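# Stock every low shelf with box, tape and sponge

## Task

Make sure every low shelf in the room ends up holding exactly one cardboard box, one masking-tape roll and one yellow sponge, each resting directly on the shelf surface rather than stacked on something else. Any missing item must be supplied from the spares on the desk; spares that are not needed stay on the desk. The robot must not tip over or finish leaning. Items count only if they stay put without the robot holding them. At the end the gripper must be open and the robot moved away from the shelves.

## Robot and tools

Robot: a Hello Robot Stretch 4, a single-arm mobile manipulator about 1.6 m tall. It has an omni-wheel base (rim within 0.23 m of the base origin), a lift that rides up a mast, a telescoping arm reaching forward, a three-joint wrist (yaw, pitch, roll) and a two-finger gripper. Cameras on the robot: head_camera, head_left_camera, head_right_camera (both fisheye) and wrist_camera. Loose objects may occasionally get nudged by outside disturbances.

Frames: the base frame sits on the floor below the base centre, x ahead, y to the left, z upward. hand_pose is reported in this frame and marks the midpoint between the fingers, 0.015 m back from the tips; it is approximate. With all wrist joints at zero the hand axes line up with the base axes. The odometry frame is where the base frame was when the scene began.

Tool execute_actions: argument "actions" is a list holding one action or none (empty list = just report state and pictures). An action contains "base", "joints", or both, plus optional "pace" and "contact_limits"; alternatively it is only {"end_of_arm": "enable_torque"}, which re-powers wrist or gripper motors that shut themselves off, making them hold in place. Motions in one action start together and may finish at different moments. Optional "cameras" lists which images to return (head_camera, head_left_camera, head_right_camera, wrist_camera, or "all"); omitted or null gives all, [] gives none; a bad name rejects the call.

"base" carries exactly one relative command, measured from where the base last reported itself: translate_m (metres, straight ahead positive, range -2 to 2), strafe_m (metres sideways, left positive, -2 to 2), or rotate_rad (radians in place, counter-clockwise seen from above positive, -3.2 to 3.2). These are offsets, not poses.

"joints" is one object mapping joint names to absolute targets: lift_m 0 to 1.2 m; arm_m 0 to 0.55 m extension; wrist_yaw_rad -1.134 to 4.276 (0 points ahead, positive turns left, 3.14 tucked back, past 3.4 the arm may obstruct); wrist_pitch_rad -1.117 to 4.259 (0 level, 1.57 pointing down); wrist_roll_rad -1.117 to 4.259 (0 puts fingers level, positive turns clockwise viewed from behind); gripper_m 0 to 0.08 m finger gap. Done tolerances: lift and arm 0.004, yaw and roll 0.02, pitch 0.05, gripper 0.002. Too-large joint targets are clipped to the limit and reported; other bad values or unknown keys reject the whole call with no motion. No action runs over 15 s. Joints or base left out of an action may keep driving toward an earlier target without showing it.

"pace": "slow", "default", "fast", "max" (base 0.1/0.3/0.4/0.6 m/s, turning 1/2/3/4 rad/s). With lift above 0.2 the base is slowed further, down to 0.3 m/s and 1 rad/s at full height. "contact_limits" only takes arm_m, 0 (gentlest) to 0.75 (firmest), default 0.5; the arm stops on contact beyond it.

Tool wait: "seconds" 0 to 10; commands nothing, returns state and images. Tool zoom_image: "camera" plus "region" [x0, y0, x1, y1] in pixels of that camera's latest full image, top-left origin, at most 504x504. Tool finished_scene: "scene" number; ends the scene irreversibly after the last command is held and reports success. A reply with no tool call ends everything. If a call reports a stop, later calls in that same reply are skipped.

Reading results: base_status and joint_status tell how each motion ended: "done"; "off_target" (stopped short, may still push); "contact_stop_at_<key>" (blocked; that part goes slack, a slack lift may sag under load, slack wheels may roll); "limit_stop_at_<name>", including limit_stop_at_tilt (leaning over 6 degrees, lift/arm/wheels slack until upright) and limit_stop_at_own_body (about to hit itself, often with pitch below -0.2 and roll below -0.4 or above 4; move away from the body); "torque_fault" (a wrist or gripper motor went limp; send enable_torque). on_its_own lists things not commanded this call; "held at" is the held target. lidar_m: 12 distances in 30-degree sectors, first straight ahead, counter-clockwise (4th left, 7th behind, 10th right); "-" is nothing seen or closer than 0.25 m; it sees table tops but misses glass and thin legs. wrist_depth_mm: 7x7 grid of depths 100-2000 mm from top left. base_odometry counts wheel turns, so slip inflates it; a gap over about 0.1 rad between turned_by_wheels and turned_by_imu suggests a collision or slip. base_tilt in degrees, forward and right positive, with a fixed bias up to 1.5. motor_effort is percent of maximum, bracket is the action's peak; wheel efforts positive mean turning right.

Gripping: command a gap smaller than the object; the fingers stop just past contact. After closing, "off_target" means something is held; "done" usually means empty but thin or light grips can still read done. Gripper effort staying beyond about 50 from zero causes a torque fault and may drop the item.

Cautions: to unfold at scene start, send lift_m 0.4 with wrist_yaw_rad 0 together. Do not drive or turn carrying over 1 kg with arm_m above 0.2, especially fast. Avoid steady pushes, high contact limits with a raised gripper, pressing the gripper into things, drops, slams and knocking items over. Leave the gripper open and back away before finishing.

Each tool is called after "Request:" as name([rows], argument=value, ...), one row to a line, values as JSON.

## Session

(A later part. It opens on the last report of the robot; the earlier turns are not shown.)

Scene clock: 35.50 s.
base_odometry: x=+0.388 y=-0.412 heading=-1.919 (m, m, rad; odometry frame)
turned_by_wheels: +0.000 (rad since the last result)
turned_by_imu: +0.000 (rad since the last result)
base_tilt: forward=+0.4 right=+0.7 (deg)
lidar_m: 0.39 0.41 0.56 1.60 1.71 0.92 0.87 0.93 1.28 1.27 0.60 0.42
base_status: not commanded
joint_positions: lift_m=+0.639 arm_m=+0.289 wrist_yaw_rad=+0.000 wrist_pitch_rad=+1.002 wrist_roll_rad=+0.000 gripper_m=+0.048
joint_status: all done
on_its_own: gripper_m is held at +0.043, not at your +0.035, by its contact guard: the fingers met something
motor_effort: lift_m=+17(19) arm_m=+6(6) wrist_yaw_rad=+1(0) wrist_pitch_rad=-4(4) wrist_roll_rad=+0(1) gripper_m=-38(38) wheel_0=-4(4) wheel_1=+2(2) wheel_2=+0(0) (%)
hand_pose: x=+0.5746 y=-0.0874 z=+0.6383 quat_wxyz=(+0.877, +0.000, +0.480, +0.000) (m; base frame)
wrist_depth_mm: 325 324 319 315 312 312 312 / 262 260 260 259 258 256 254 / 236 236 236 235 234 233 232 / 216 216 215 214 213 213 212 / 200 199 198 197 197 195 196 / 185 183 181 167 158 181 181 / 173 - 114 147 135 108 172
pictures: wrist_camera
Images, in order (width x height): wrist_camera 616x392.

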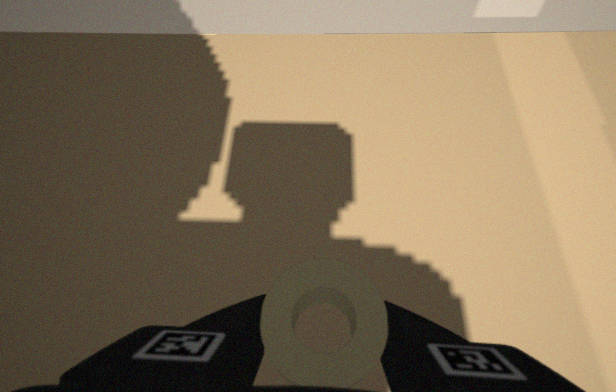

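About 2 mm above the surface. Release.

Request:
execute_actions([
  {"joints": {"gripper_m": 0.08}},
], cameras=["wrist_camera"])

Request:
execute_actions([
  {"joints": {"lift_m": 0.75}},
], cameras=["wrist_camera"])

Request:
execute_actions([
  {"base": {"strafe_m": 0.8}, "joints": {"arm_m": 0.0}},
])

Scene clock: 36.83 s.
base_odometry: x=+0.388 y=-0.412 heading=-1.919 (m, m, rad; odometry frame)
turned_by_wheels: +0.000 (rad since the last result)
turned_by_imu: +0.000 (rad since the last result)
base_tilt: forward=+0.3 right=+0.7 (deg)
lidar_m: 0.40 0.43 0.55 1.60 1.68 0.92 0.86 0.92 1.24 1.26 0.61 0.43
base_status: not commanded
joint_positions: lift_m=+0.639 arm_m=+0.289 wrist_yaw_rad=+0.000 wrist_pitch_rad=+1.002 wrist_roll_rad=+0.000 gripper_m=+0.080
joint_status: all done
motor_effort: lift_m=+17(17) arm_m=+6(6) wrist_yaw_rad=+1(0) wrist_pitch_rad=-5(4) wrist_roll_rad=-1(1) gripper_m=+0(37) wheel_0=-4(4) wheel_1=+2(2) wheel_2=+0(0) (%)
hand_pose: x=+0.5746 y=-0.0874 z=+0.6383 quat_wxyz=(+0.877, +0.000, +0.480, +0.000) (m; base frame)
wrist_depth_mm: 325 324 319 317 312 312 310 / 262 260 260 259 257 256 253 / 236 236 236 234 234 233 231 / 216 216 215 214 213 213 212 / 200 198 199 198 196 196 195 / 185 183 180 167 162 182 181 / 175 102 154 150 165 117 -
pictures: wrist_camera
Images, in order (width x height): wrist_camera 616x392.

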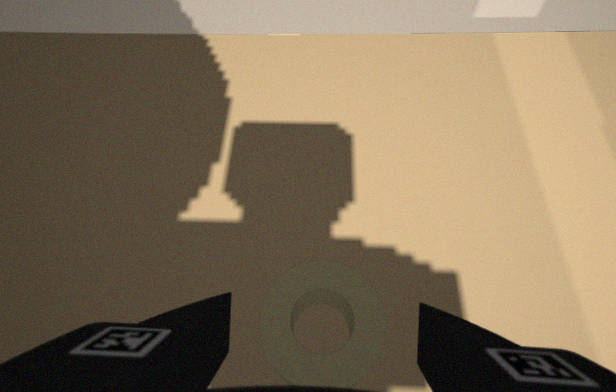

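Scene clock: 38.33 s.
base_odometry: x=+0.388 y=-0.412 heading=-1.919 (m, m, rad; odometry frame)
turned_by_wheels: +0.000 (rad since the last result)
turned_by_imu: +0.000 (rad since the last result)
base_tilt: forward=+0.2 right=+0.7 (deg)
lidar_m: 0.39 0.42 0.55 1.61 1.70 0.92 0.88 0.90 1.26 1.25 0.61 0.44
base_status: not commanded
joint_positions: lift_m=+0.750 arm_m=+0.289 wrist_yaw_rad=+0.000 wrist_pitch_rad=+1.002 wrist_roll_rad=+0.000 gripper_m=+0.080
joint_status: all done
motor_effort: lift_m=+21(23) arm_m=+6(6) wrist_yaw_rad=-1(1) wrist_pitch_rad=-4(5) wrist_roll_rad=+0(1) gripper_m=+1(0) wheel_0=-4(4) wheel_1=+2(2) wheel_2=+0(0) (%)
hand_pose: x=+0.5746 y=-0.0874 z=+0.7489 quat_wxyz=(+0.877, +0.000, +0.480, +0.000) (m; base frame)
wrist_depth_mm: 343 340 338 334 330 329 325 / 404 397 389 389 382 379 377 / 379 379 379 375 377 373 370 / 351 345 347 343 343 342 340 / 320 319 317 317 315 314 315 / 298 296 290 296 291 293 291 / 282 102 154 257 270 117 -
pictures: wrist_camera
Images, in order (width x height): wrist_camera 616x392.

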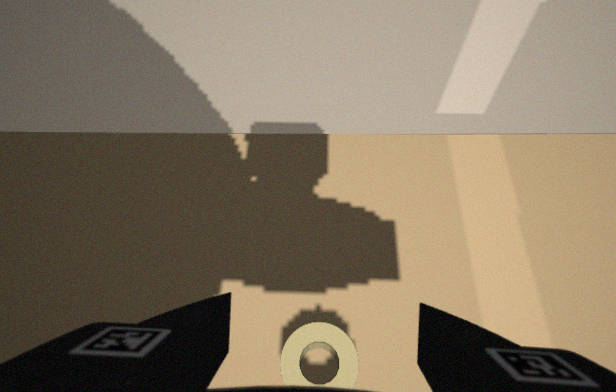

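Scene clock: 42.33 s.
base_odometry: x=+1.140 y=-0.685 heading=-1.919 (m, m, rad; odometry frame)
turned_by_wheels: +0.000 (rad since the last result)
turned_by_imu: +0.000 (rad since the last result)
base_tilt: forward=+0.4 right=+0.7 (deg)
lidar_m: 0.78 0.83 0.82 0.77 0.85 1.19 0.90 0.88 1.27 2.08 0.55 0.46
base_status: done
joint_positions: lift_m=+0.750 arm_m=+0.001 wrist_yaw_rad=+0.000 wrist_pitch_rad=+1.002 wrist_roll_rad=+0.000 gripper_m=+0.080
joint_status: all done
motor_effort: lift_m=+20(21) arm_m=-6(5) wrist_yaw_rad=+0(0) wrist_pitch_rad=-4(4) wrist_roll_rad=+0(1) gripper_m=-1(0) wheel_0=-3(11) wheel_1=+2(10) wheel_2=+0(1) (%)
hand_pose: x=+0.2865 y=-0.0874 z=+0.7490 quat_wxyz=(+0.877, +0.000, +0.480, +0.000) (m; base frame)
wrist_depth_mm: 676 654 654 647 647 462 455 / 788 768 768 759 723 424 413 / 931 917 917 904 842 389 373 / 1060 1042 1078 1042 809 384 343 / 976 1008 976 1008 788 415 585 / 931 917 917 904 798 559 569 / 878 102 154 854 831 118 788
pictures: head_camera, head_left_camera, head_right_camera, wrist_camera
Images, in order (width x height): head_camera 420x560, head_left_camera 420x672, head_right_camera 420x672, wrist_camera 616x392.

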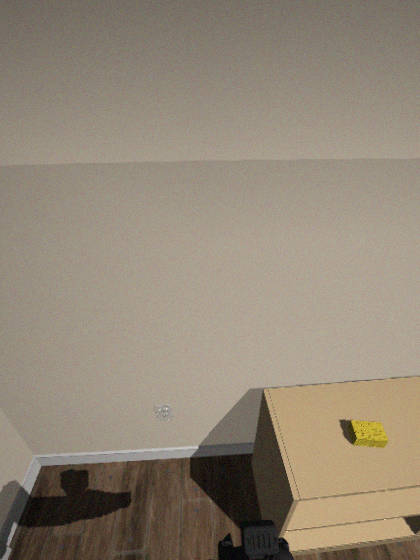

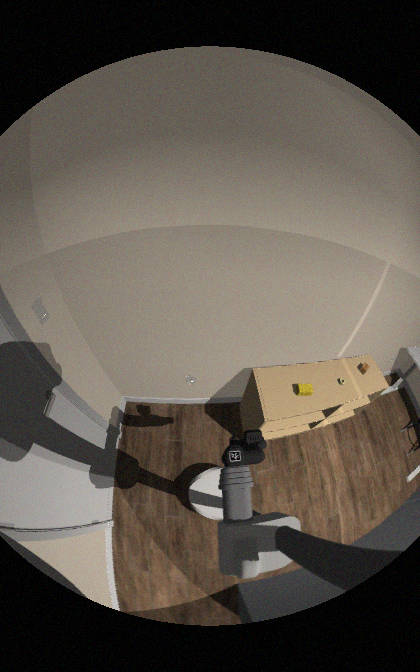

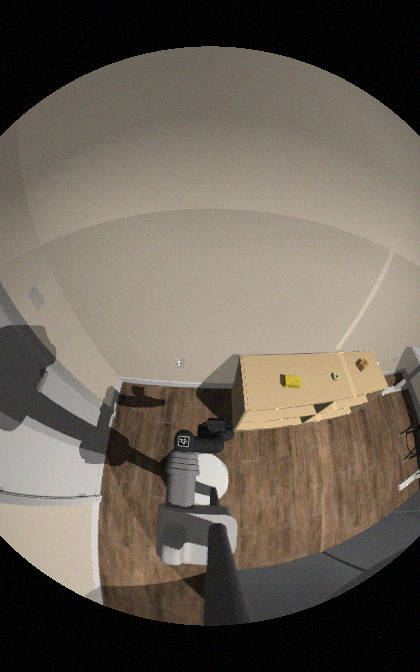

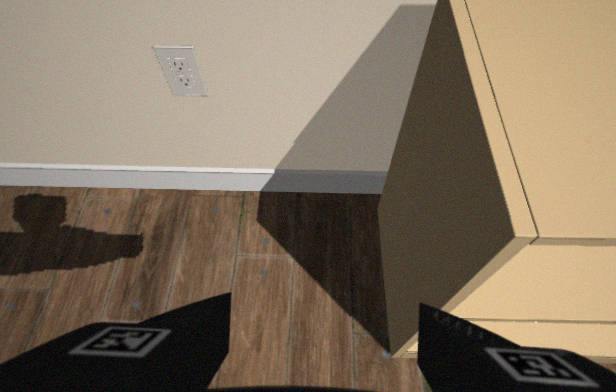

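Now look around the partition's end.

Request:
execute_actions([
  {"base": {"rotate_rad": 2.9}},
])

Scene clock: 45.20 s.
base_odometry: x=+1.140 y=-0.685 heading=+0.980 (m, m, rad; odometry frame)
turned_by_wheels: +2.899 (rad since the last result)
turned_by_imu: +2.944 (rad since the last result)
base_tilt: forward=+0.4 right=+0.8 (deg)
lidar_m: 1.74 0.89 1.05 1.87 0.82 0.45 0.51 0.78 0.93 0.81 0.82 0.98
base_status: done
joint_positions: lift_m=+0.750 arm_m=+0.001 wrist_yaw_rad=+0.000 wrist_pitch_rad=+1.002 wrist_roll_rad=+0.000 gripper_m=+0.080
joint_status: not commanded
motor_effort: lift_m=+20(20) arm_m=-6(6) wrist_yaw_rad=+1(1) wrist_pitch_rad=-4(4) wrist_roll_rad=+0(1) gripper_m=+1(0) wheel_0=-5(9) wheel_1=-4(8) wheel_2=-4(12) (%)
hand_pose: x=+0.2865 y=-0.0874 z=+0.7490 quat_wxyz=(+0.877, +0.000, +0.480, +0.000) (m; base frame)
wrist_depth_mm: 691 976 1430 1430 1397 1182 878 / 798 878 1308 1308 1308 1229 891 / 917 1008 1160 1182 1182 1138 931 / 1060 1078 1078 1098 1060 1060 946 / 991 960 1008 960 976 976 946 / 931 931 891 891 917 904 891 / 878 102 154 842 831 117 878
pictures: head_camera, head_left_camera, head_right_camera, wrist_camera
Images, in order (width x height): head_camera 420x560, head_left_camera 420x672, head_right_camera 420x672, wrist_camera 616x392.

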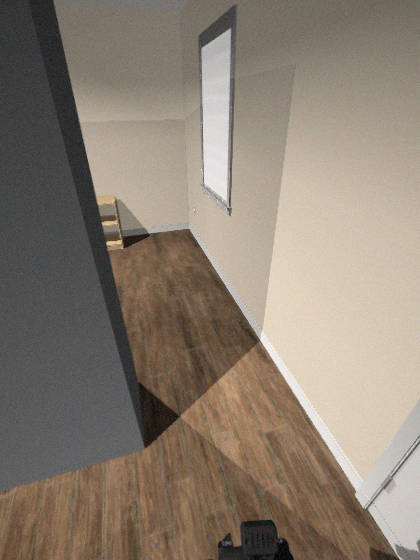

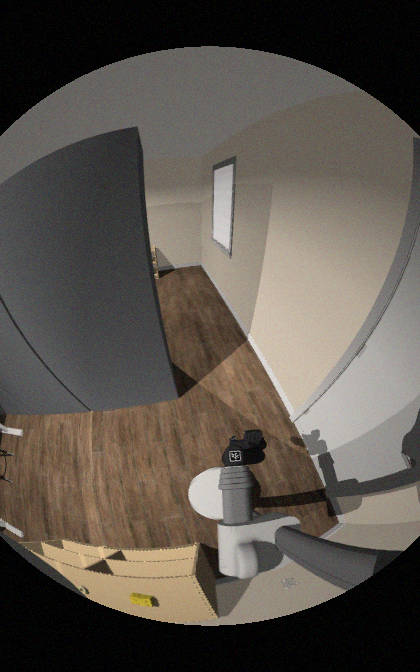

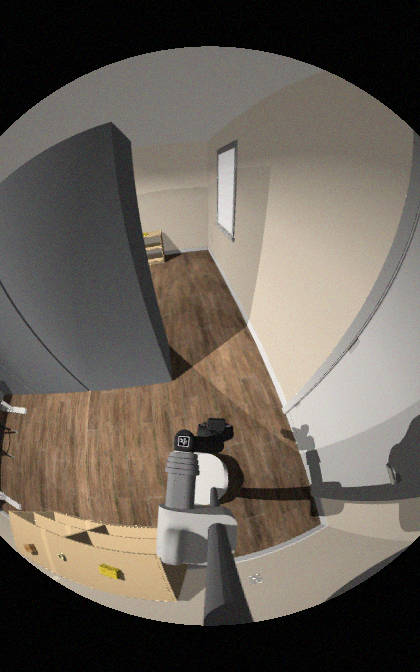

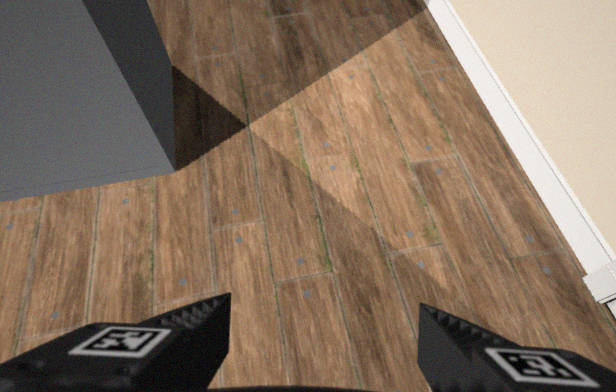

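Request:
execute_actions([
  {"base": {"translate_m": 1.5}, "pace": "fast", "joints": {"lift_m": 0.5}},
])

Scene clock: 50.87 s.
base_odometry: x=+1.975 y=+0.561 heading=+0.981 (m, m, rad; odometry frame)
turned_by_wheels: +0.000 (rad since the last result)
turned_by_imu: -0.002 (rad since the last result)
base_tilt: forward=+0.4 right=+0.7 (deg)
lidar_m: 0.89 2.12 2.41 2.89 0.47 0.53 1.93 0.94 0.52 0.46 0.45 0.53
base_status: done
joint_positions: lift_m=+0.500 arm_m=+0.001 wrist_yaw_rad=+0.000 wrist_pitch_rad=+1.002 wrist_roll_rad=+0.000 gripper_m=+0.080
joint_status: all done
motor_effort: lift_m=+17(18) arm_m=-5(6) wrist_yaw_rad=+0(1) wrist_pitch_rad=-4(5) wrist_roll_rad=-1(1) gripper_m=+0(1) wheel_0=+4(10) wheel_1=+3(8) wheel_2=-2(16) (%)
hand_pose: x=+0.2865 y=-0.0874 z=+0.4992 quat_wxyz=(+0.877, +0.000, +0.480, +0.000) (m; base frame)
wrist_depth_mm: 1060 1042 1060 1060 878 564 421 / 946 931 931 931 891 591 436 / 866 854 854 842 831 609 449 / 788 778 778 778 768 647 466 / 707 715 715 707 707 647 480 / 661 668 647 654 654 640 504 / 627 102 154 615 609 117 484
pictures: head_camera, head_left_camera, head_right_camera, wrist_camera
Images, in order (width x height): head_camera 420x560, head_left_camera 420x672, head_right_camera 420x672, wrist_camera 616x392.

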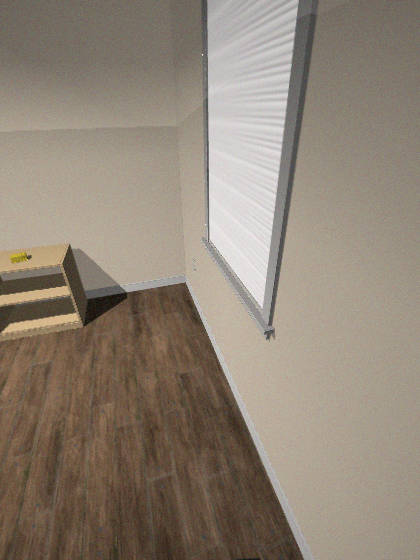

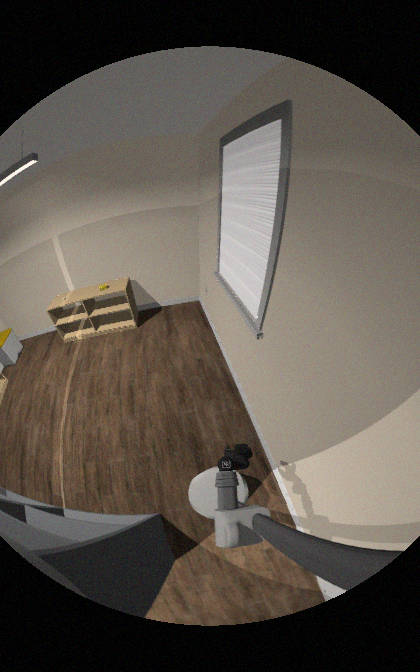

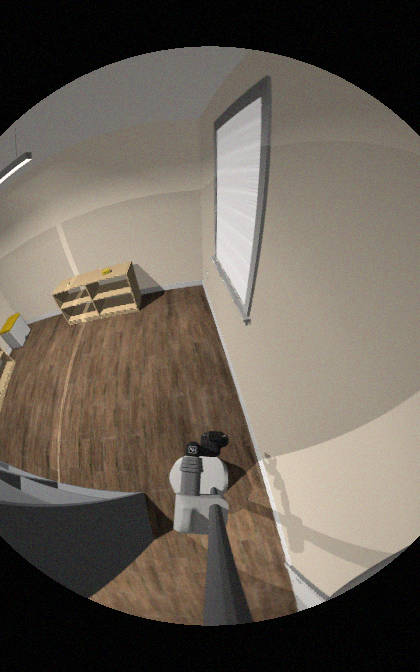

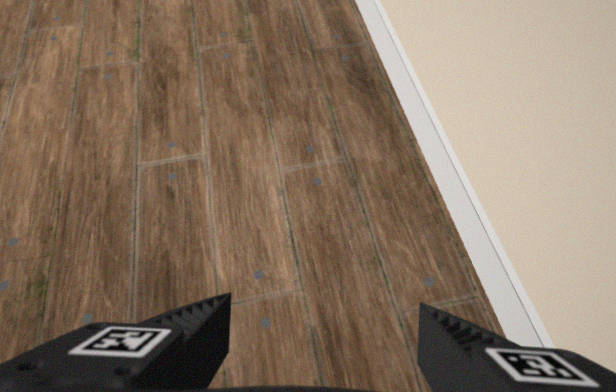

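Request:
execute_actions([
  {"base": {"rotate_rad": 1.2}, "pace": "fast"},
])

Scene clock: 52.50 s.
base_odometry: x=+1.975 y=+0.561 heading=+2.181 (m, m, rad; odometry frame)
turned_by_wheels: +1.200 (rad since the last result)
turned_by_imu: +1.218 (rad since the last result)
base_tilt: forward=+0.3 right=+0.8 (deg)
lidar_m: 3.06 0.55 0.47 0.62 1.93 0.77 0.51 0.45 0.47 0.63 1.26 2.08
base_status: done
joint_positions: lift_m=+0.500 arm_m=+0.001 wrist_yaw_rad=+0.000 wrist_pitch_rad=+1.002 wrist_roll_rad=+0.000 gripper_m=+0.080
joint_status: not commanded
motor_effort: lift_m=+17(17) arm_m=-5(5) wrist_yaw_rad=+0(1) wrist_pitch_rad=-5(4) wrist_roll_rad=-1(0) gripper_m=+1(0) wheel_0=-3(11) wheel_1=+1(9) wheel_2=-2(14) (%)
hand_pose: x=+0.2865 y=-0.0874 z=+0.4992 quat_wxyz=(+0.877, +0.000, +0.480, +0.000) (m; base frame)
wrist_depth_mm: 1060 1060 1060 1060 1060 1025 1008 / 946 960 917 946 931 917 917 / 854 854 854 854 842 831 831 / 778 778 768 778 778 759 759 / 723 715 715 715 707 707 699 / 661 661 654 654 661 661 654 / 574 102 154 615 603 118 627
pictures: head_camera, head_left_camera, head_right_camera, wrist_camera
Images, in order (width x height): head_camera 420x560, head_left_camera 420x672, head_right_camera 420x672, wrist_camera 616x392.

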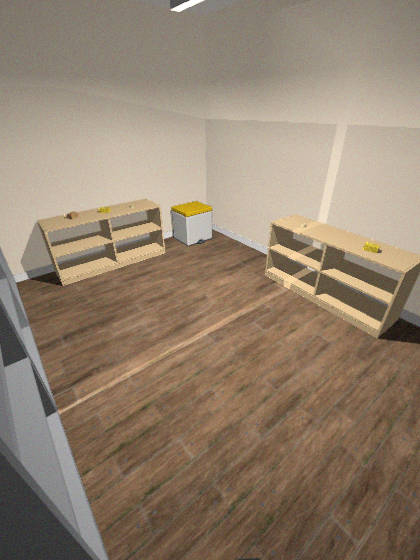

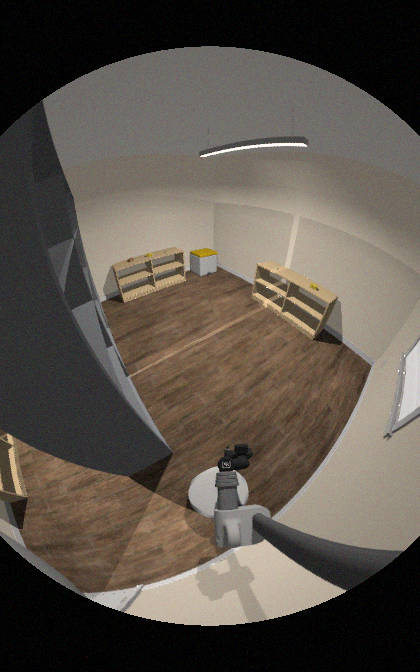

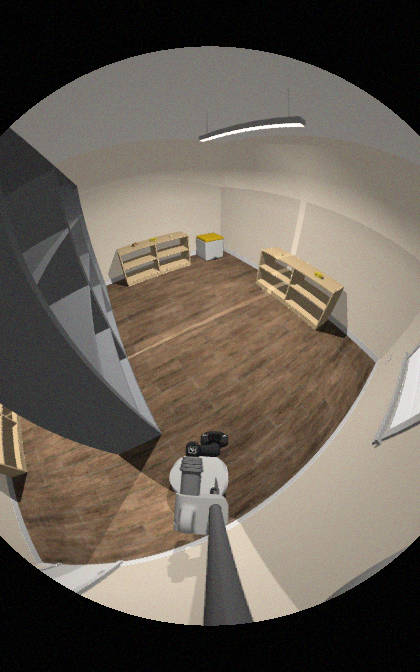

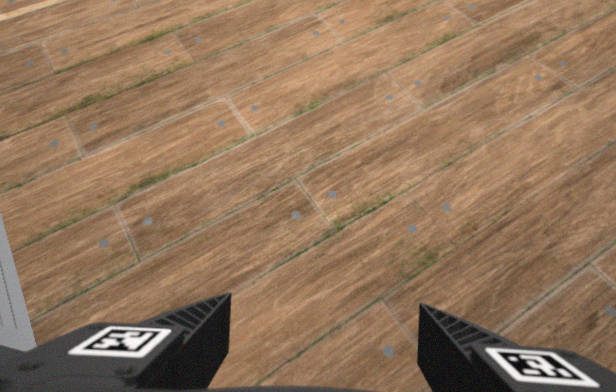

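Request:
zoom_image(camera="head_camera", region=[30, 180, 220, 290])

Request:
zoom_image(camera="head_camera", region=[255, 200, 420, 300])

Region (30, 180, 220, 290) of head_camera's 420x560 image, scaled by 2.653, with more detail than that image has; it fills the top 292 rows of this view, and the rest is white.

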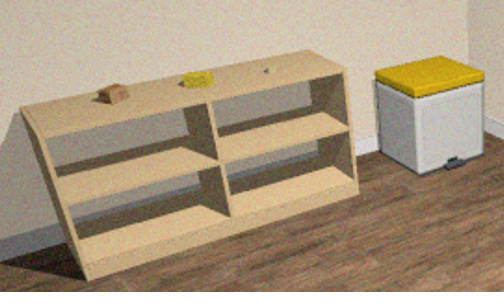

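Region (255, 200, 420, 300) of head_camera's 420x560 image, scaled by 3.055, with more detail than that image has; it fills the top 305 rows of this view, and the rest is white.

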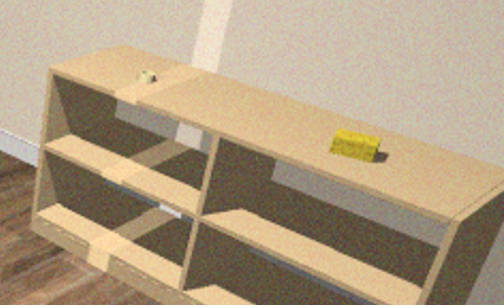

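Request:
execute_actions([
  {"base": {"rotate_rad": 0.542}, "pace": "fast", "joints": {"lift_m": 0.35, "wrist_pitch_rad": 1.3}},
], cameras=["head_left_camera"])

Scene clock: 54.70 s.
base_odometry: x=+1.975 y=+0.561 heading=+2.722 (m, m, rad; odometry frame)
turned_by_wheels: +0.541 (rad since the last result)
turned_by_imu: +0.549 (rad since the last result)
base_tilt: forward=+0.4 right=+0.7 (deg)
lidar_m: 0.46 0.44 0.63 1.94 0.73 0.50 0.45 0.46 0.61 1.33 2.11 3.04
base_status: done
joint_positions: lift_m=+0.350 arm_m=+0.001 wrist_yaw_rad=+0.000 wrist_pitch_rad=+1.300 wrist_roll_rad=+0.000 gripper_m=+0.080
joint_status: all done
motor_effort: lift_m=+17(18) arm_m=-5(5) wrist_yaw_rad=+1(2) wrist_pitch_rad=-1(1) wrist_roll_rad=+0(0) gripper_m=+1(0) wheel_0=-3(10) wheel_1=-3(9) wheel_2=-4(12) (%)
hand_pose: x=+0.2286 y=-0.0874 z=+0.3234 quat_wxyz=(+0.796, +0.000, +0.605, +0.000) (m; base frame)
wrist_depth_mm: 362 477 564 559 554 554 549 / 452 480 549 544 535 535 521 / 539 530 521 521 512 512 508 / 512 504 508 500 500 492 496 / 496 492 488 480 484 480 477 / 477 477 469 469 462 459 455 / 469 102 154 325 449 118 452
pictures: head_left_camera
Images, in order (width x height): head_left_camera 420x672.

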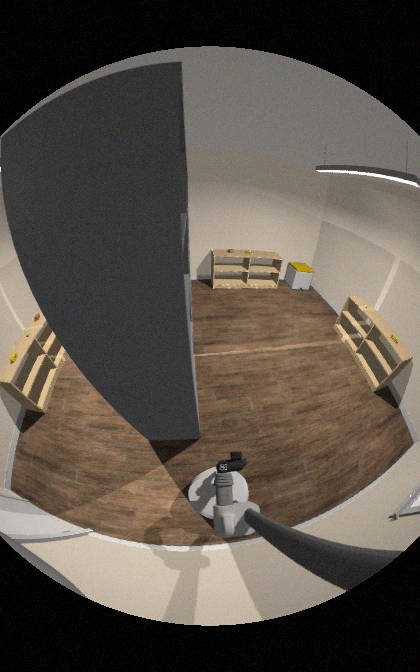

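Request:
execute_actions([
  {"base": {"strafe_m": 1.245}, "pace": "fast"},
], cameras=["head_left_camera", "head_camera"])

Scene clock: 59.10 s.
base_odometry: x=+1.467 y=-0.576 heading=+2.721 (m, m, rad; odometry frame)
turned_by_wheels: +0.000 (rad since the last result)
turned_by_imu: -0.001 (rad since the last result)
base_tilt: forward=+0.3 right=+0.6 (deg)
lidar_m: 2.13 0.95 0.79 0.99 0.85 0.58 0.52 0.55 0.75 1.77 0.79 0.90
base_status: done
joint_positions: lift_m=+0.350 arm_m=+0.001 wrist_yaw_rad=+0.000 wrist_pitch_rad=+1.301 wrist_roll_rad=+0.000 gripper_m=+0.080
joint_status: not commanded
motor_effort: lift_m=+18(18) arm_m=-5(5) wrist_yaw_rad=+1(1) wrist_pitch_rad=+0(1) wrist_roll_rad=-1(1) gripper_m=+0(1) wheel_0=+0(13) wheel_1=-3(12) wheel_2=+0(2) (%)
hand_pose: x=+0.2286 y=-0.0874 z=+0.3234 quat_wxyz=(+0.796, +0.000, +0.605, +0.000) (m; base frame)
wrist_depth_mm: 569 569 564 564 559 559 549 / 549 549 544 539 539 530 525 / 535 535 521 517 517 512 504 / 508 504 504 504 500 492 492 / 496 488 484 484 477 477 473 / 480 477 466 466 459 459 455 / 469 102 154 325 449 118 452
pictures: head_camera, head_left_camera
Images, in order (width x height): head_camera 420x560, head_left_camera 420x672.

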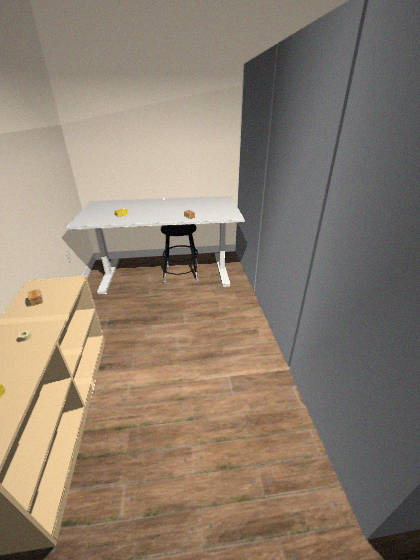

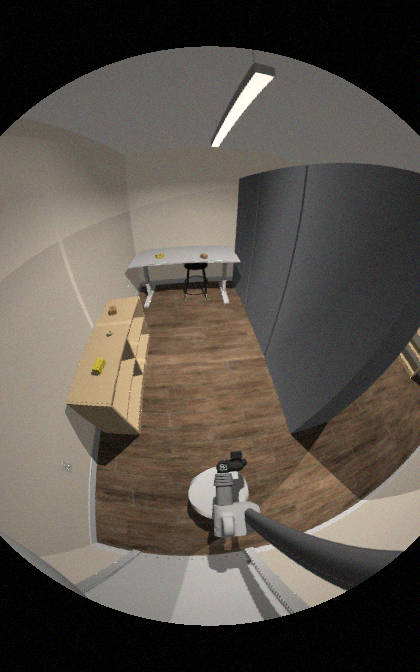

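Request:
execute_actions([
  {"base": {"rotate_rad": 0.105}, "pace": "fast"},
], cameras=[])

Request:
execute_actions([
  {"base": {"translate_m": 1.75}, "pace": "max", "joints": {"lift_m": 0.95, "wrist_pitch_rad": 1.1}},
], cameras=["head_camera", "wrist_camera"])

Scene clock: 60.70 s.
base_odometry: x=+1.467 y=-0.576 heading=+2.826 (m, m, rad; odometry frame)
turned_by_wheels: +0.104 (rad since the last result)
turned_by_imu: +0.106 (rad since the last result)
base_tilt: forward=+0.3 right=+0.7 (deg)
lidar_m: 2.35 0.85 0.79 0.99 0.73 0.56 0.54 0.53 0.85 2.44 0.78 1.03
base_status: done
joint_positions: lift_m=+0.350 arm_m=+0.001 wrist_yaw_rad=+0.000 wrist_pitch_rad=+1.301 wrist_roll_rad=+0.000 gripper_m=+0.080
joint_status: not commanded
motor_effort: lift_m=+18(18) arm_m=-5(5) wrist_yaw_rad=+1(0) wrist_pitch_rad=-1(1) wrist_roll_rad=-1(1) gripper_m=+1(0) wheel_0=-3(10) wheel_1=-1(8) wheel_2=-4(11) (%)
hand_pose: x=+0.2286 y=-0.0874 z=+0.3234 quat_wxyz=(+0.796, +0.000, +0.605, +0.000) (m; base frame)
wrist_depth_mm: 569 574 574 559 559 554 549 / 559 549 544 539 539 535 530 / 535 530 521 517 517 508 512 / 512 508 504 500 496 496 492 / 496 488 484 480 484 477 473 / 477 477 462 469 466 459 459 / 469 102 154 327 449 117 452
pictures: none
No camera images: the call's "cameras" was empty. Leave "cameras" out to get every camera's image.

Scene clock: 65.33 s.
base_odometry: x=-0.196 y=-0.033 heading=+2.826 (m, m, rad; odometry frame)
turned_by_wheels: +0.001 (rad since the last result)
turned_by_imu: -0.001 (rad since the last result)
base_tilt: forward=+0.5 right=+0.7 (deg)
lidar_m: 0.58 0.64 0.90 0.57 0.60 0.84 2.29 1.02 0.74 0.71 0.76 0.62
base_status: done
joint_positions: lift_m=+0.950 arm_m=+0.001 wrist_yaw_rad=+0.000 wrist_pitch_rad=+1.101 wrist_roll_rad=+0.000 gripper_m=+0.080
joint_status: all done
motor_effort: lift_m=+20(26) arm_m=-5(5) wrist_yaw_rad=+0(0) wrist_pitch_rad=-5(10) wrist_roll_rad=+0(1) gripper_m=+0(0) wheel_0=+3(12) wheel_1=+1(7) wheel_2=+1(19) (%)
hand_pose: x=+0.2680 y=-0.0874 z=+0.9385 quat_wxyz=(+0.852, +0.000, +0.523, +0.000) (m; base frame)
wrist_depth_mm: 539 535 535 530 517 512 517 / 1281 1397 1366 1336 512 500 496 / 1336 1336 1281 1308 1281 1281 1118 / 1255 1255 1229 1205 1229 1205 1098 / 1182 1160 1160 1160 1182 1118 1078 / 1078 1118 1078 1078 1060 1060 1042 / 1042 102 154 1042 1025 117 976
pictures: head_camera, wrist_camera
Images, in order (width x height): head_camera 420x560, wrist_camera 616x392.

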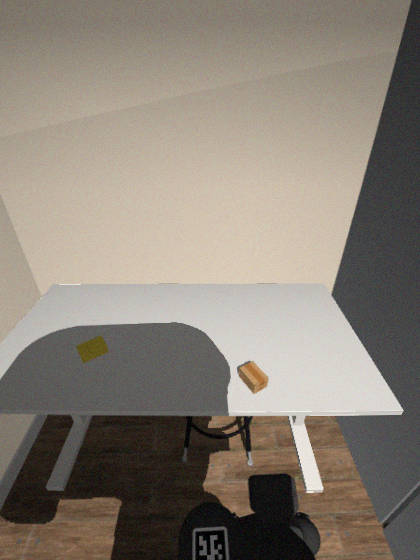

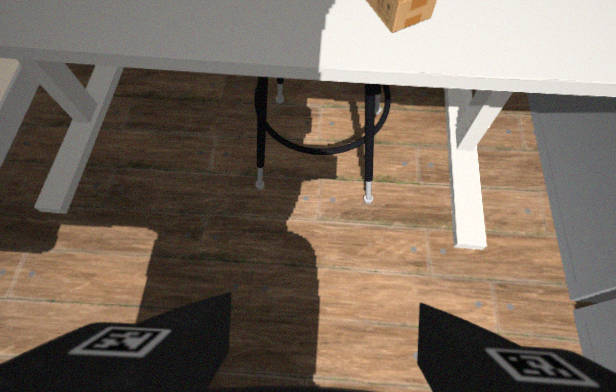

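Request:
execute_actions([
  {"base": {"strafe_m": -0.06}, "joints": {"arm_m": 0.5, "wrist_pitch_rad": 1.57, "lift_m": 0.93}},
], cameras=["head_camera", "wrist_camera"])

Scene clock: 68.13 s.
base_odometry: x=-0.178 y=+0.024 heading=+2.827 (m, m, rad; odometry frame)
turned_by_wheels: +0.000 (rad since the last result)
turned_by_imu: +0.000 (rad since the last result)
base_tilt: forward=+0.4 right=+0.6 (deg)
lidar_m: 0.58 0.63 0.92 0.64 0.68 0.94 2.30 0.94 0.69 0.66 0.69 0.62
base_status: done
joint_positions: lift_m=+0.930 arm_m=+0.499 wrist_yaw_rad=+0.000 wrist_pitch_rad=+1.570 wrist_roll_rad=+0.000 gripper_m=+0.080
joint_status: all done
motor_effort: lift_m=+17(18) arm_m=+6(3) wrist_yaw_rad=+0(2) wrist_pitch_rad=+1(7) wrist_roll_rad=+0(0) gripper_m=-1(0) wheel_0=+3(10) wheel_1=-1(11) wheel_2=+0(1) (%)
hand_pose: x=+0.6701 y=-0.0874 z=+0.8957 quat_wxyz=(+0.707, +0.000, +0.707, +0.000) (m; base frame)
wrist_depth_mm: 334 329 325 322 320 315 314 / 332 329 329 324 320 317 315 / 332 330 327 327 324 319 315 / 336 332 327 325 273 320 317 / 334 334 329 327 322 320 320 / 1098 334 329 329 325 322 319 / 1098 102 154 1060 1060 117 319
pictures: head_camera, wrist_camera
Images, in order (width x height): head_camera 420x560, wrist_camera 616x392.

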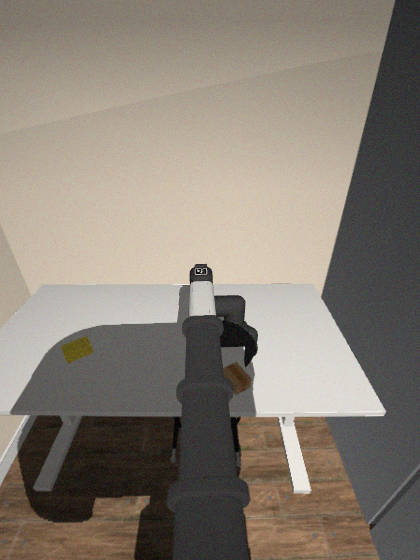

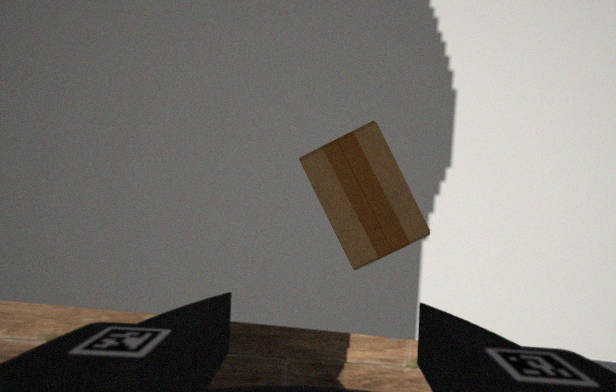

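Request:
execute_actions([
  {"base": {"strafe_m": -0.027}, "joints": {"arm_m": 0.548, "wrist_roll_rad": -0.453, "lift_m": 0.87}},
], cameras=["wrist_camera"])

Scene clock: 70.17 s.
base_odometry: x=-0.169 y=+0.050 heading=+2.826 (m, m, rad; odometry frame)
turned_by_wheels: +0.000 (rad since the last result)
turned_by_imu: +0.000 (rad since the last result)
base_tilt: forward=+0.4 right=+0.6 (deg)
lidar_m: 0.60 0.62 0.91 0.64 0.68 0.98 2.29 0.90 0.67 0.63 0.67 0.61
base_status: done
joint_positions: lift_m=+0.870 arm_m=+0.546 wrist_yaw_rad=+0.000 wrist_pitch_rad=+1.570 wrist_roll_rad=-0.453 gripper_m=+0.080
joint_status: all done
motor_effort: lift_m=+17(14) arm_m=+5(5) wrist_yaw_rad=+0(1) wrist_pitch_rad=+0(1) wrist_roll_rad=-1(5) gripper_m=+0(1) wheel_0=+1(11) wheel_1=-2(9) wheel_2=+0(1) (%)
hand_pose: x=+0.7174 y=-0.0874 z=+0.8357 quat_wxyz=(+0.689, -0.159, +0.689, +0.159) (m; base frame)
wrist_depth_mm: 270 270 264 263 259 255 253 / 272 267 267 264 259 257 255 / 273 271 265 265 260 258 256 / 274 271 268 264 262 258 255 / 276 271 268 215 262 259 257 / 1042 272 270 216 215 260 259 / 1060 102 154 267 265 118 -
pictures: wrist_camera
Images, in order (width x height): wrist_camera 616x392.

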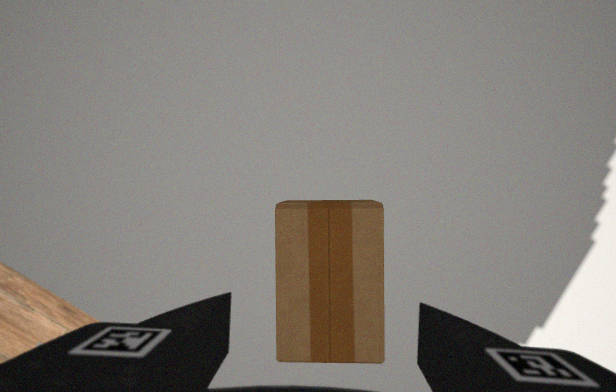

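Request:
execute_actions([
  {"joints": {"lift_m": 0.797}},
], cameras=["wrist_camera"])

Scene clock: 71.67 s.
base_odometry: x=-0.169 y=+0.050 heading=+2.826 (m, m, rad; odometry frame)
turned_by_wheels: +0.000 (rad since the last result)
turned_by_imu: +0.000 (rad since the last result)
base_tilt: forward=+0.3 right=+0.6 (deg)
lidar_m: 0.60 0.64 0.90 0.66 0.70 0.97 2.28 0.92 0.66 0.62 0.66 0.62
base_status: not commanded
joint_positions: lift_m=+0.797 arm_m=+0.546 wrist_yaw_rad=+0.000 wrist_pitch_rad=+1.570 wrist_roll_rad=-0.453 gripper_m=+0.080
joint_status: all done
motor_effort: lift_m=+17(19) arm_m=+6(6) wrist_yaw_rad=-1(0) wrist_pitch_rad=+1(1) wrist_roll_rad=-1(2) gripper_m=+1(1) wheel_0=+1(1) wheel_1=-2(2) wheel_2=+0(0) (%)
hand_pose: x=+0.7174 y=-0.0874 z=+0.7627 quat_wxyz=(+0.689, -0.159, +0.689, +0.159) (m; base frame)
wrist_depth_mm: 196 194 191 190 187 186 183 / 196 195 193 190 187 186 185 / 198 196 193 190 189 187 185 / 198 196 193 190 189 187 186 / 200 196 195 142 140 188 186 / 199 197 163 142 141 188 187 / 200 102 143 142 142 117 -
pictures: wrist_camera
Images, in order (width x height): wrist_camera 616x392.

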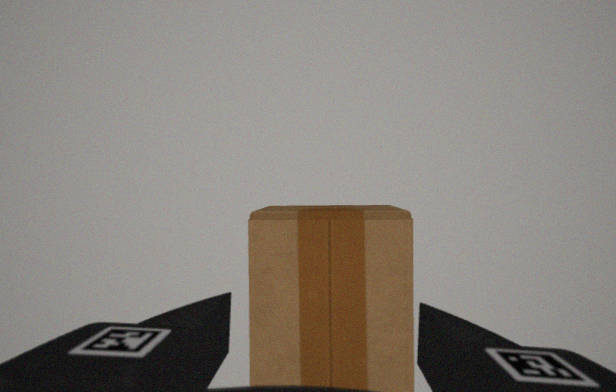

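Request:
execute_actions([
  {"joints": {"gripper_m": 0.04}},
], cameras=["wrist_camera"])

Request:
execute_actions([
  {"joints": {"lift_m": 0.87}},
], cameras=["wrist_camera"])

Scene clock: 72.80 s.
base_odometry: x=-0.169 y=+0.050 heading=+2.826 (m, m, rad; odometry frame)
turned_by_wheels: +0.000 (rad since the last result)
turned_by_imu: +0.000 (rad since the last result)
base_tilt: forward=+0.4 right=+0.6 (deg)
lidar_m: 0.59 0.63 0.91 0.64 0.69 0.96 2.30 0.91 0.67 0.62 0.67 0.61
base_status: not commanded
joint_positions: lift_m=+0.797 arm_m=+0.546 wrist_yaw_rad=+0.000 wrist_pitch_rad=+1.570 wrist_roll_rad=-0.453 gripper_m=+0.059
joint_status: gripper_m off_target (ended at +0.059, target +0.040)
on_its_own: gripper_m is held at +0.054, not at your +0.040, by its contact guard: the fingers met something
motor_effort: lift_m=+17(17) arm_m=+6(6) wrist_yaw_rad=+0(0) wrist_pitch_rad=+0(1) wrist_roll_rad=-1(2) gripper_m=-39(37) wheel_0=+1(1) wheel_1=-2(2) wheel_2=+0(0) (%)
hand_pose: x=+0.7174 y=-0.0874 z=+0.7627 quat_wxyz=(+0.689, -0.159, +0.689, +0.159) (m; base frame)
wrist_depth_mm: 196 193 192 189 187 185 184 / 196 195 192 190 188 186 184 / 197 195 194 190 189 187 185 / 198 196 193 191 189 187 185 / 198 196 195 142 141 187 186 / 200 197 144 142 141 188 187 / 201 - 130 142 141 108 187
pictures: wrist_camera
Images, in order (width x height): wrist_camera 616x392.

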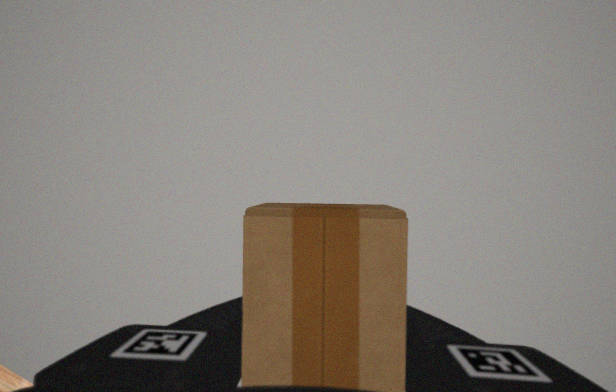

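Scene clock: 74.07 s.
base_odometry: x=-0.169 y=+0.050 heading=+2.826 (m, m, rad; odometry frame)
turned_by_wheels: +0.000 (rad since the last result)
turned_by_imu: +0.000 (rad since the last result)
base_tilt: forward=+0.3 right=+0.7 (deg)
lidar_m: 0.57 0.64 0.89 0.64 0.68 0.96 2.29 0.91 0.67 0.63 0.69 0.59
base_status: not commanded
joint_positions: lift_m=+0.870 arm_m=+0.546 wrist_yaw_rad=+0.000 wrist_pitch_rad=+1.570 wrist_roll_rad=-0.453 gripper_m=+0.059
joint_status: all done
on_its_own: gripper_m is held at +0.054, not at your +0.040, by its contact guard: the fingers met something
motor_effort: lift_m=+22(23) arm_m=+5(6) wrist_yaw_rad=+0(1) wrist_pitch_rad=+1(0) wrist_roll_rad=-1(1) gripper_m=-38(39) wheel_0=+1(1) wheel_1=-2(2) wheel_2=+0(0) (%)
hand_pose: x=+0.7174 y=-0.0874 z=+0.8353 quat_wxyz=(+0.689, -0.159, +0.689, +0.159) (m; base frame)
wrist_depth_mm: 272 266 265 260 258 257 254 / 272 270 265 263 259 257 254 / 274 270 267 264 260 258 255 / 273 272 268 262 259 258 256 / 276 270 268 142 141 260 257 / 1042 272 144 143 141 259 258 / 1042 - 130 143 141 108 257
pictures: wrist_camera
Images, in order (width x height): wrist_camera 616x392.

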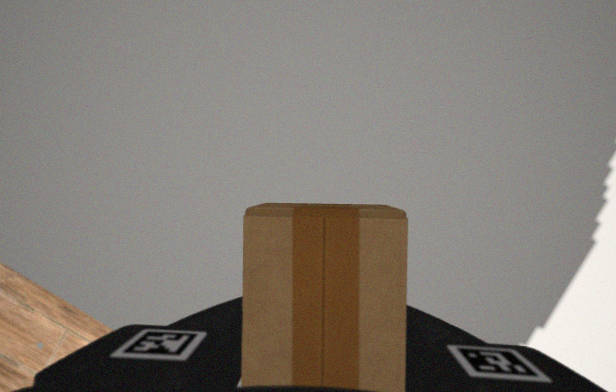

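Request:
execute_actions([
  {"base": {"translate_m": -1.81}, "pace": "fast", "joints": {"arm_m": 0.03}},
], cameras=["head_left_camera", "wrist_camera"])

Scene clock: 80.27 s.
base_odometry: x=+1.551 y=-0.511 heading=+2.826 (m, m, rad; odometry frame)
turned_by_wheels: +0.000 (rad since the last result)
turned_by_imu: +0.002 (rad since the last result)
base_tilt: forward=+0.5 right=+0.7 (deg)
lidar_m: 2.41 0.93 0.92 1.10 0.68 0.49 0.47 0.55 0.73 2.13 0.74 0.89
base_status: done
joint_positions: lift_m=+0.870 arm_m=+0.031 wrist_yaw_rad=+0.000 wrist_pitch_rad=+1.570 wrist_roll_rad=-0.453 gripper_m=+0.059
joint_status: all done
on_its_own: gripper_m is held at +0.054, not at your +0.040, by its contact guard: the fingers met something
motor_effort: lift_m=+21(21) arm_m=-5(7) wrist_yaw_rad=+1(1) wrist_pitch_rad=+0(1) wrist_roll_rad=+0(1) gripper_m=-38(39) wheel_0=-4(8) wheel_1=-2(9) wheel_2=+4(15) (%)
hand_pose: x=+0.2019 y=-0.0874 z=+0.8354 quat_wxyz=(+0.689, -0.159, +0.689, +0.159) (m; base frame)
wrist_depth_mm: 1042 1008 991 976 976 976 976 / 1025 991 991 991 991 960 960 / 1060 1008 991 976 976 976 976 / 1042 1025 798 891 976 976 976 / 1042 1025 778 142 141 991 976 / 1042 1025 144 142 141 991 991 / 1025 - 130 143 141 107 976
pictures: head_left_camera, wrist_camera
Images, in order (width x height): head_left_camera 420x672, wrist_camera 616x392.

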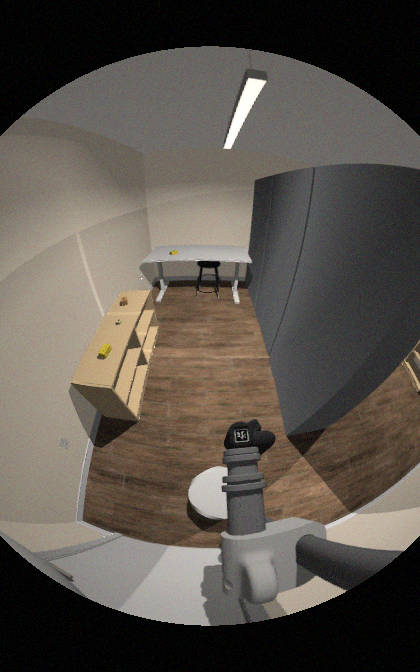

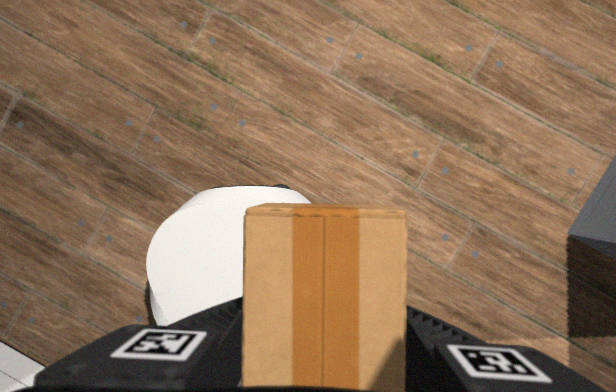

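Request:
execute_actions([
  {"base": {"rotate_rad": -1.575}, "pace": "fast", "joints": {"lift_m": 0.5}},
], cameras=["head_camera", "head_left_camera"])

Scene clock: 82.57 s.
base_odometry: x=+1.551 y=-0.511 heading=+1.252 (m, m, rad; odometry frame)
turned_by_wheels: -1.574 (rad since the last result)
turned_by_imu: -1.598 (rad since the last result)
base_tilt: forward=+0.3 right=+0.7 (deg)
lidar_m: 2.11 0.72 0.89 2.37 0.98 0.90 1.09 0.70 0.49 0.46 0.52 0.76
base_status: done
joint_positions: lift_m=+0.500 arm_m=+0.031 wrist_yaw_rad=+0.000 wrist_pitch_rad=+1.570 wrist_roll_rad=-0.453 gripper_m=+0.059
joint_status: all done
on_its_own: gripper_m is held at +0.054, not at your +0.040, by its contact guard: the fingers met something
motor_effort: lift_m=+18(17) arm_m=-5(6) wrist_yaw_rad=+1(0) wrist_pitch_rad=+0(0) wrist_roll_rad=+0(1) gripper_m=-40(38) wheel_0=+5(9) wheel_1=+4(10) wheel_2=+5(11) (%)
hand_pose: x=+0.2020 y=-0.0874 z=+0.4657 quat_wxyz=(+0.689, -0.159, +0.689, +0.159) (m; base frame)
wrist_depth_mm: 640 634 615 615 609 597 597 / 640 634 627 621 615 609 603 / 634 634 627 621 615 603 597 / 640 430 424 621 615 609 597 / 421 413 413 142 140 609 615 / 421 415 144 142 141 609 603 / 421 - 130 142 141 108 603
pictures: head_camera, head_left_camera
Images, in order (width x height): head_camera 420x560, head_left_camera 420x672.

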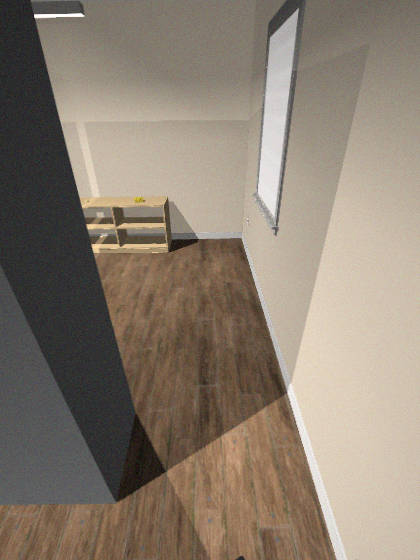

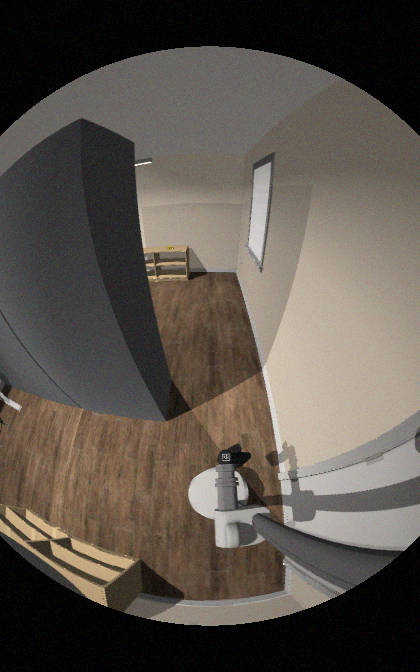

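Request:
execute_actions([
  {"base": {"translate_m": 1.2}, "pace": "max"},
], cameras=[])

Request:
execute_actions([
  {"base": {"rotate_rad": 0.5}, "pace": "fast"},
], cameras=["head_camera", "head_left_camera"])

Scene clock: 86.87 s.
base_odometry: x=+1.927 y=+0.628 heading=+1.253 (m, m, rad; odometry frame)
turned_by_wheels: +0.000 (rad since the last result)
turned_by_imu: -0.001 (rad since the last result)
base_tilt: forward=+0.3 right=+0.8 (deg)
lidar_m: 2.08 2.11 2.90 0.49 0.41 0.59 1.94 0.76 0.51 0.51 0.55 0.79
base_status: done
joint_positions: lift_m=+0.500 arm_m=+0.031 wrist_yaw_rad=+0.000 wrist_pitch_rad=+1.570 wrist_roll_rad=-0.453 gripper_m=+0.059
joint_status: not commanded
on_its_own: gripper_m is held at +0.054, not at your +0.040, by its contact guard: the fingers met something
motor_effort: lift_m=+18(18) arm_m=-5(5) wrist_yaw_rad=+0(0) wrist_pitch_rad=+2(0) wrist_roll_rad=-1(0) gripper_m=-39(39) wheel_0=+3(10) wheel_1=+3(9) wheel_2=-1(16) (%)
hand_pose: x=+0.2020 y=-0.0874 z=+0.4656 quat_wxyz=(+0.689, -0.159, +0.689, +0.159) (m; base frame)
wrist_depth_mm: 640 627 621 621 615 603 591 / 640 634 621 615 615 609 597 / 634 634 627 621 609 603 603 / 647 427 421 615 627 609 603 / 421 415 407 141 141 615 603 / 421 413 143 142 141 609 603 / 421 - 130 142 141 108 609
pictures: none
No camera images: the call's "cameras" was empty. Leave "cameras" out to get every camera's image.

Scene clock: 87.97 s.
base_odometry: x=+1.927 y=+0.628 heading=+1.752 (m, m, rad; odometry frame)
turned_by_wheels: +0.499 (rad since the last result)
turned_by_imu: +0.507 (rad since the last result)
base_tilt: forward=+0.4 right=+0.7 (deg)
lidar_m: 2.09 2.90 0.52 0.42 0.57 2.13 0.77 0.55 0.52 0.56 0.77 2.06
base_status: done
joint_positions: lift_m=+0.500 arm_m=+0.031 wrist_yaw_rad=+0.000 wrist_pitch_rad=+1.570 wrist_roll_rad=-0.453 gripper_m=+0.059
joint_status: not commanded
on_its_own: gripper_m is held at +0.054, not at your +0.040, by its contact guard: the fingers met something
motor_effort: lift_m=+18(18) arm_m=-5(5) wrist_yaw_rad=+0(0) wrist_pitch_rad=+1(0) wrist_roll_rad=+0(0) gripper_m=-39(39) wheel_0=-4(11) wheel_1=-3(10) wheel_2=-2(12) (%)
hand_pose: x=+0.2020 y=-0.0874 z=+0.4656 quat_wxyz=(+0.689, -0.159, +0.689, +0.159) (m; base frame)
wrist_depth_mm: 640 627 621 615 603 603 597 / 640 634 634 609 615 603 597 / 640 627 634 621 609 609 603 / 647 430 424 615 615 609 603 / 418 415 407 141 141 609 597 / 424 415 144 142 141 609 609 / 424 - 130 142 141 108 603
pictures: head_camera, head_left_camera
Images, in order (width x height): head_camera 420x560, head_left_camera 420x672.

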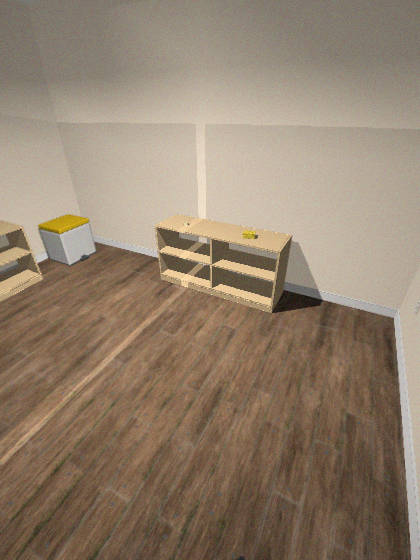

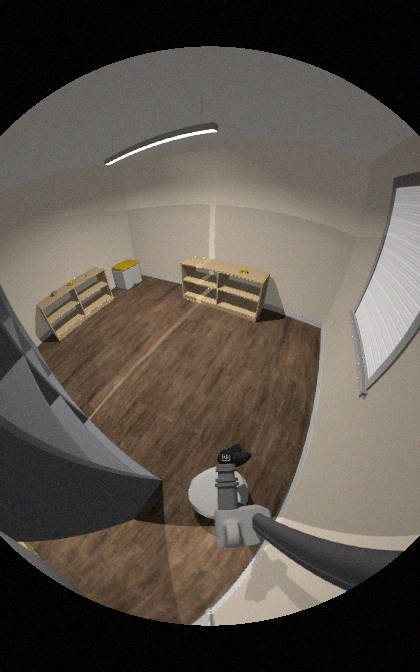

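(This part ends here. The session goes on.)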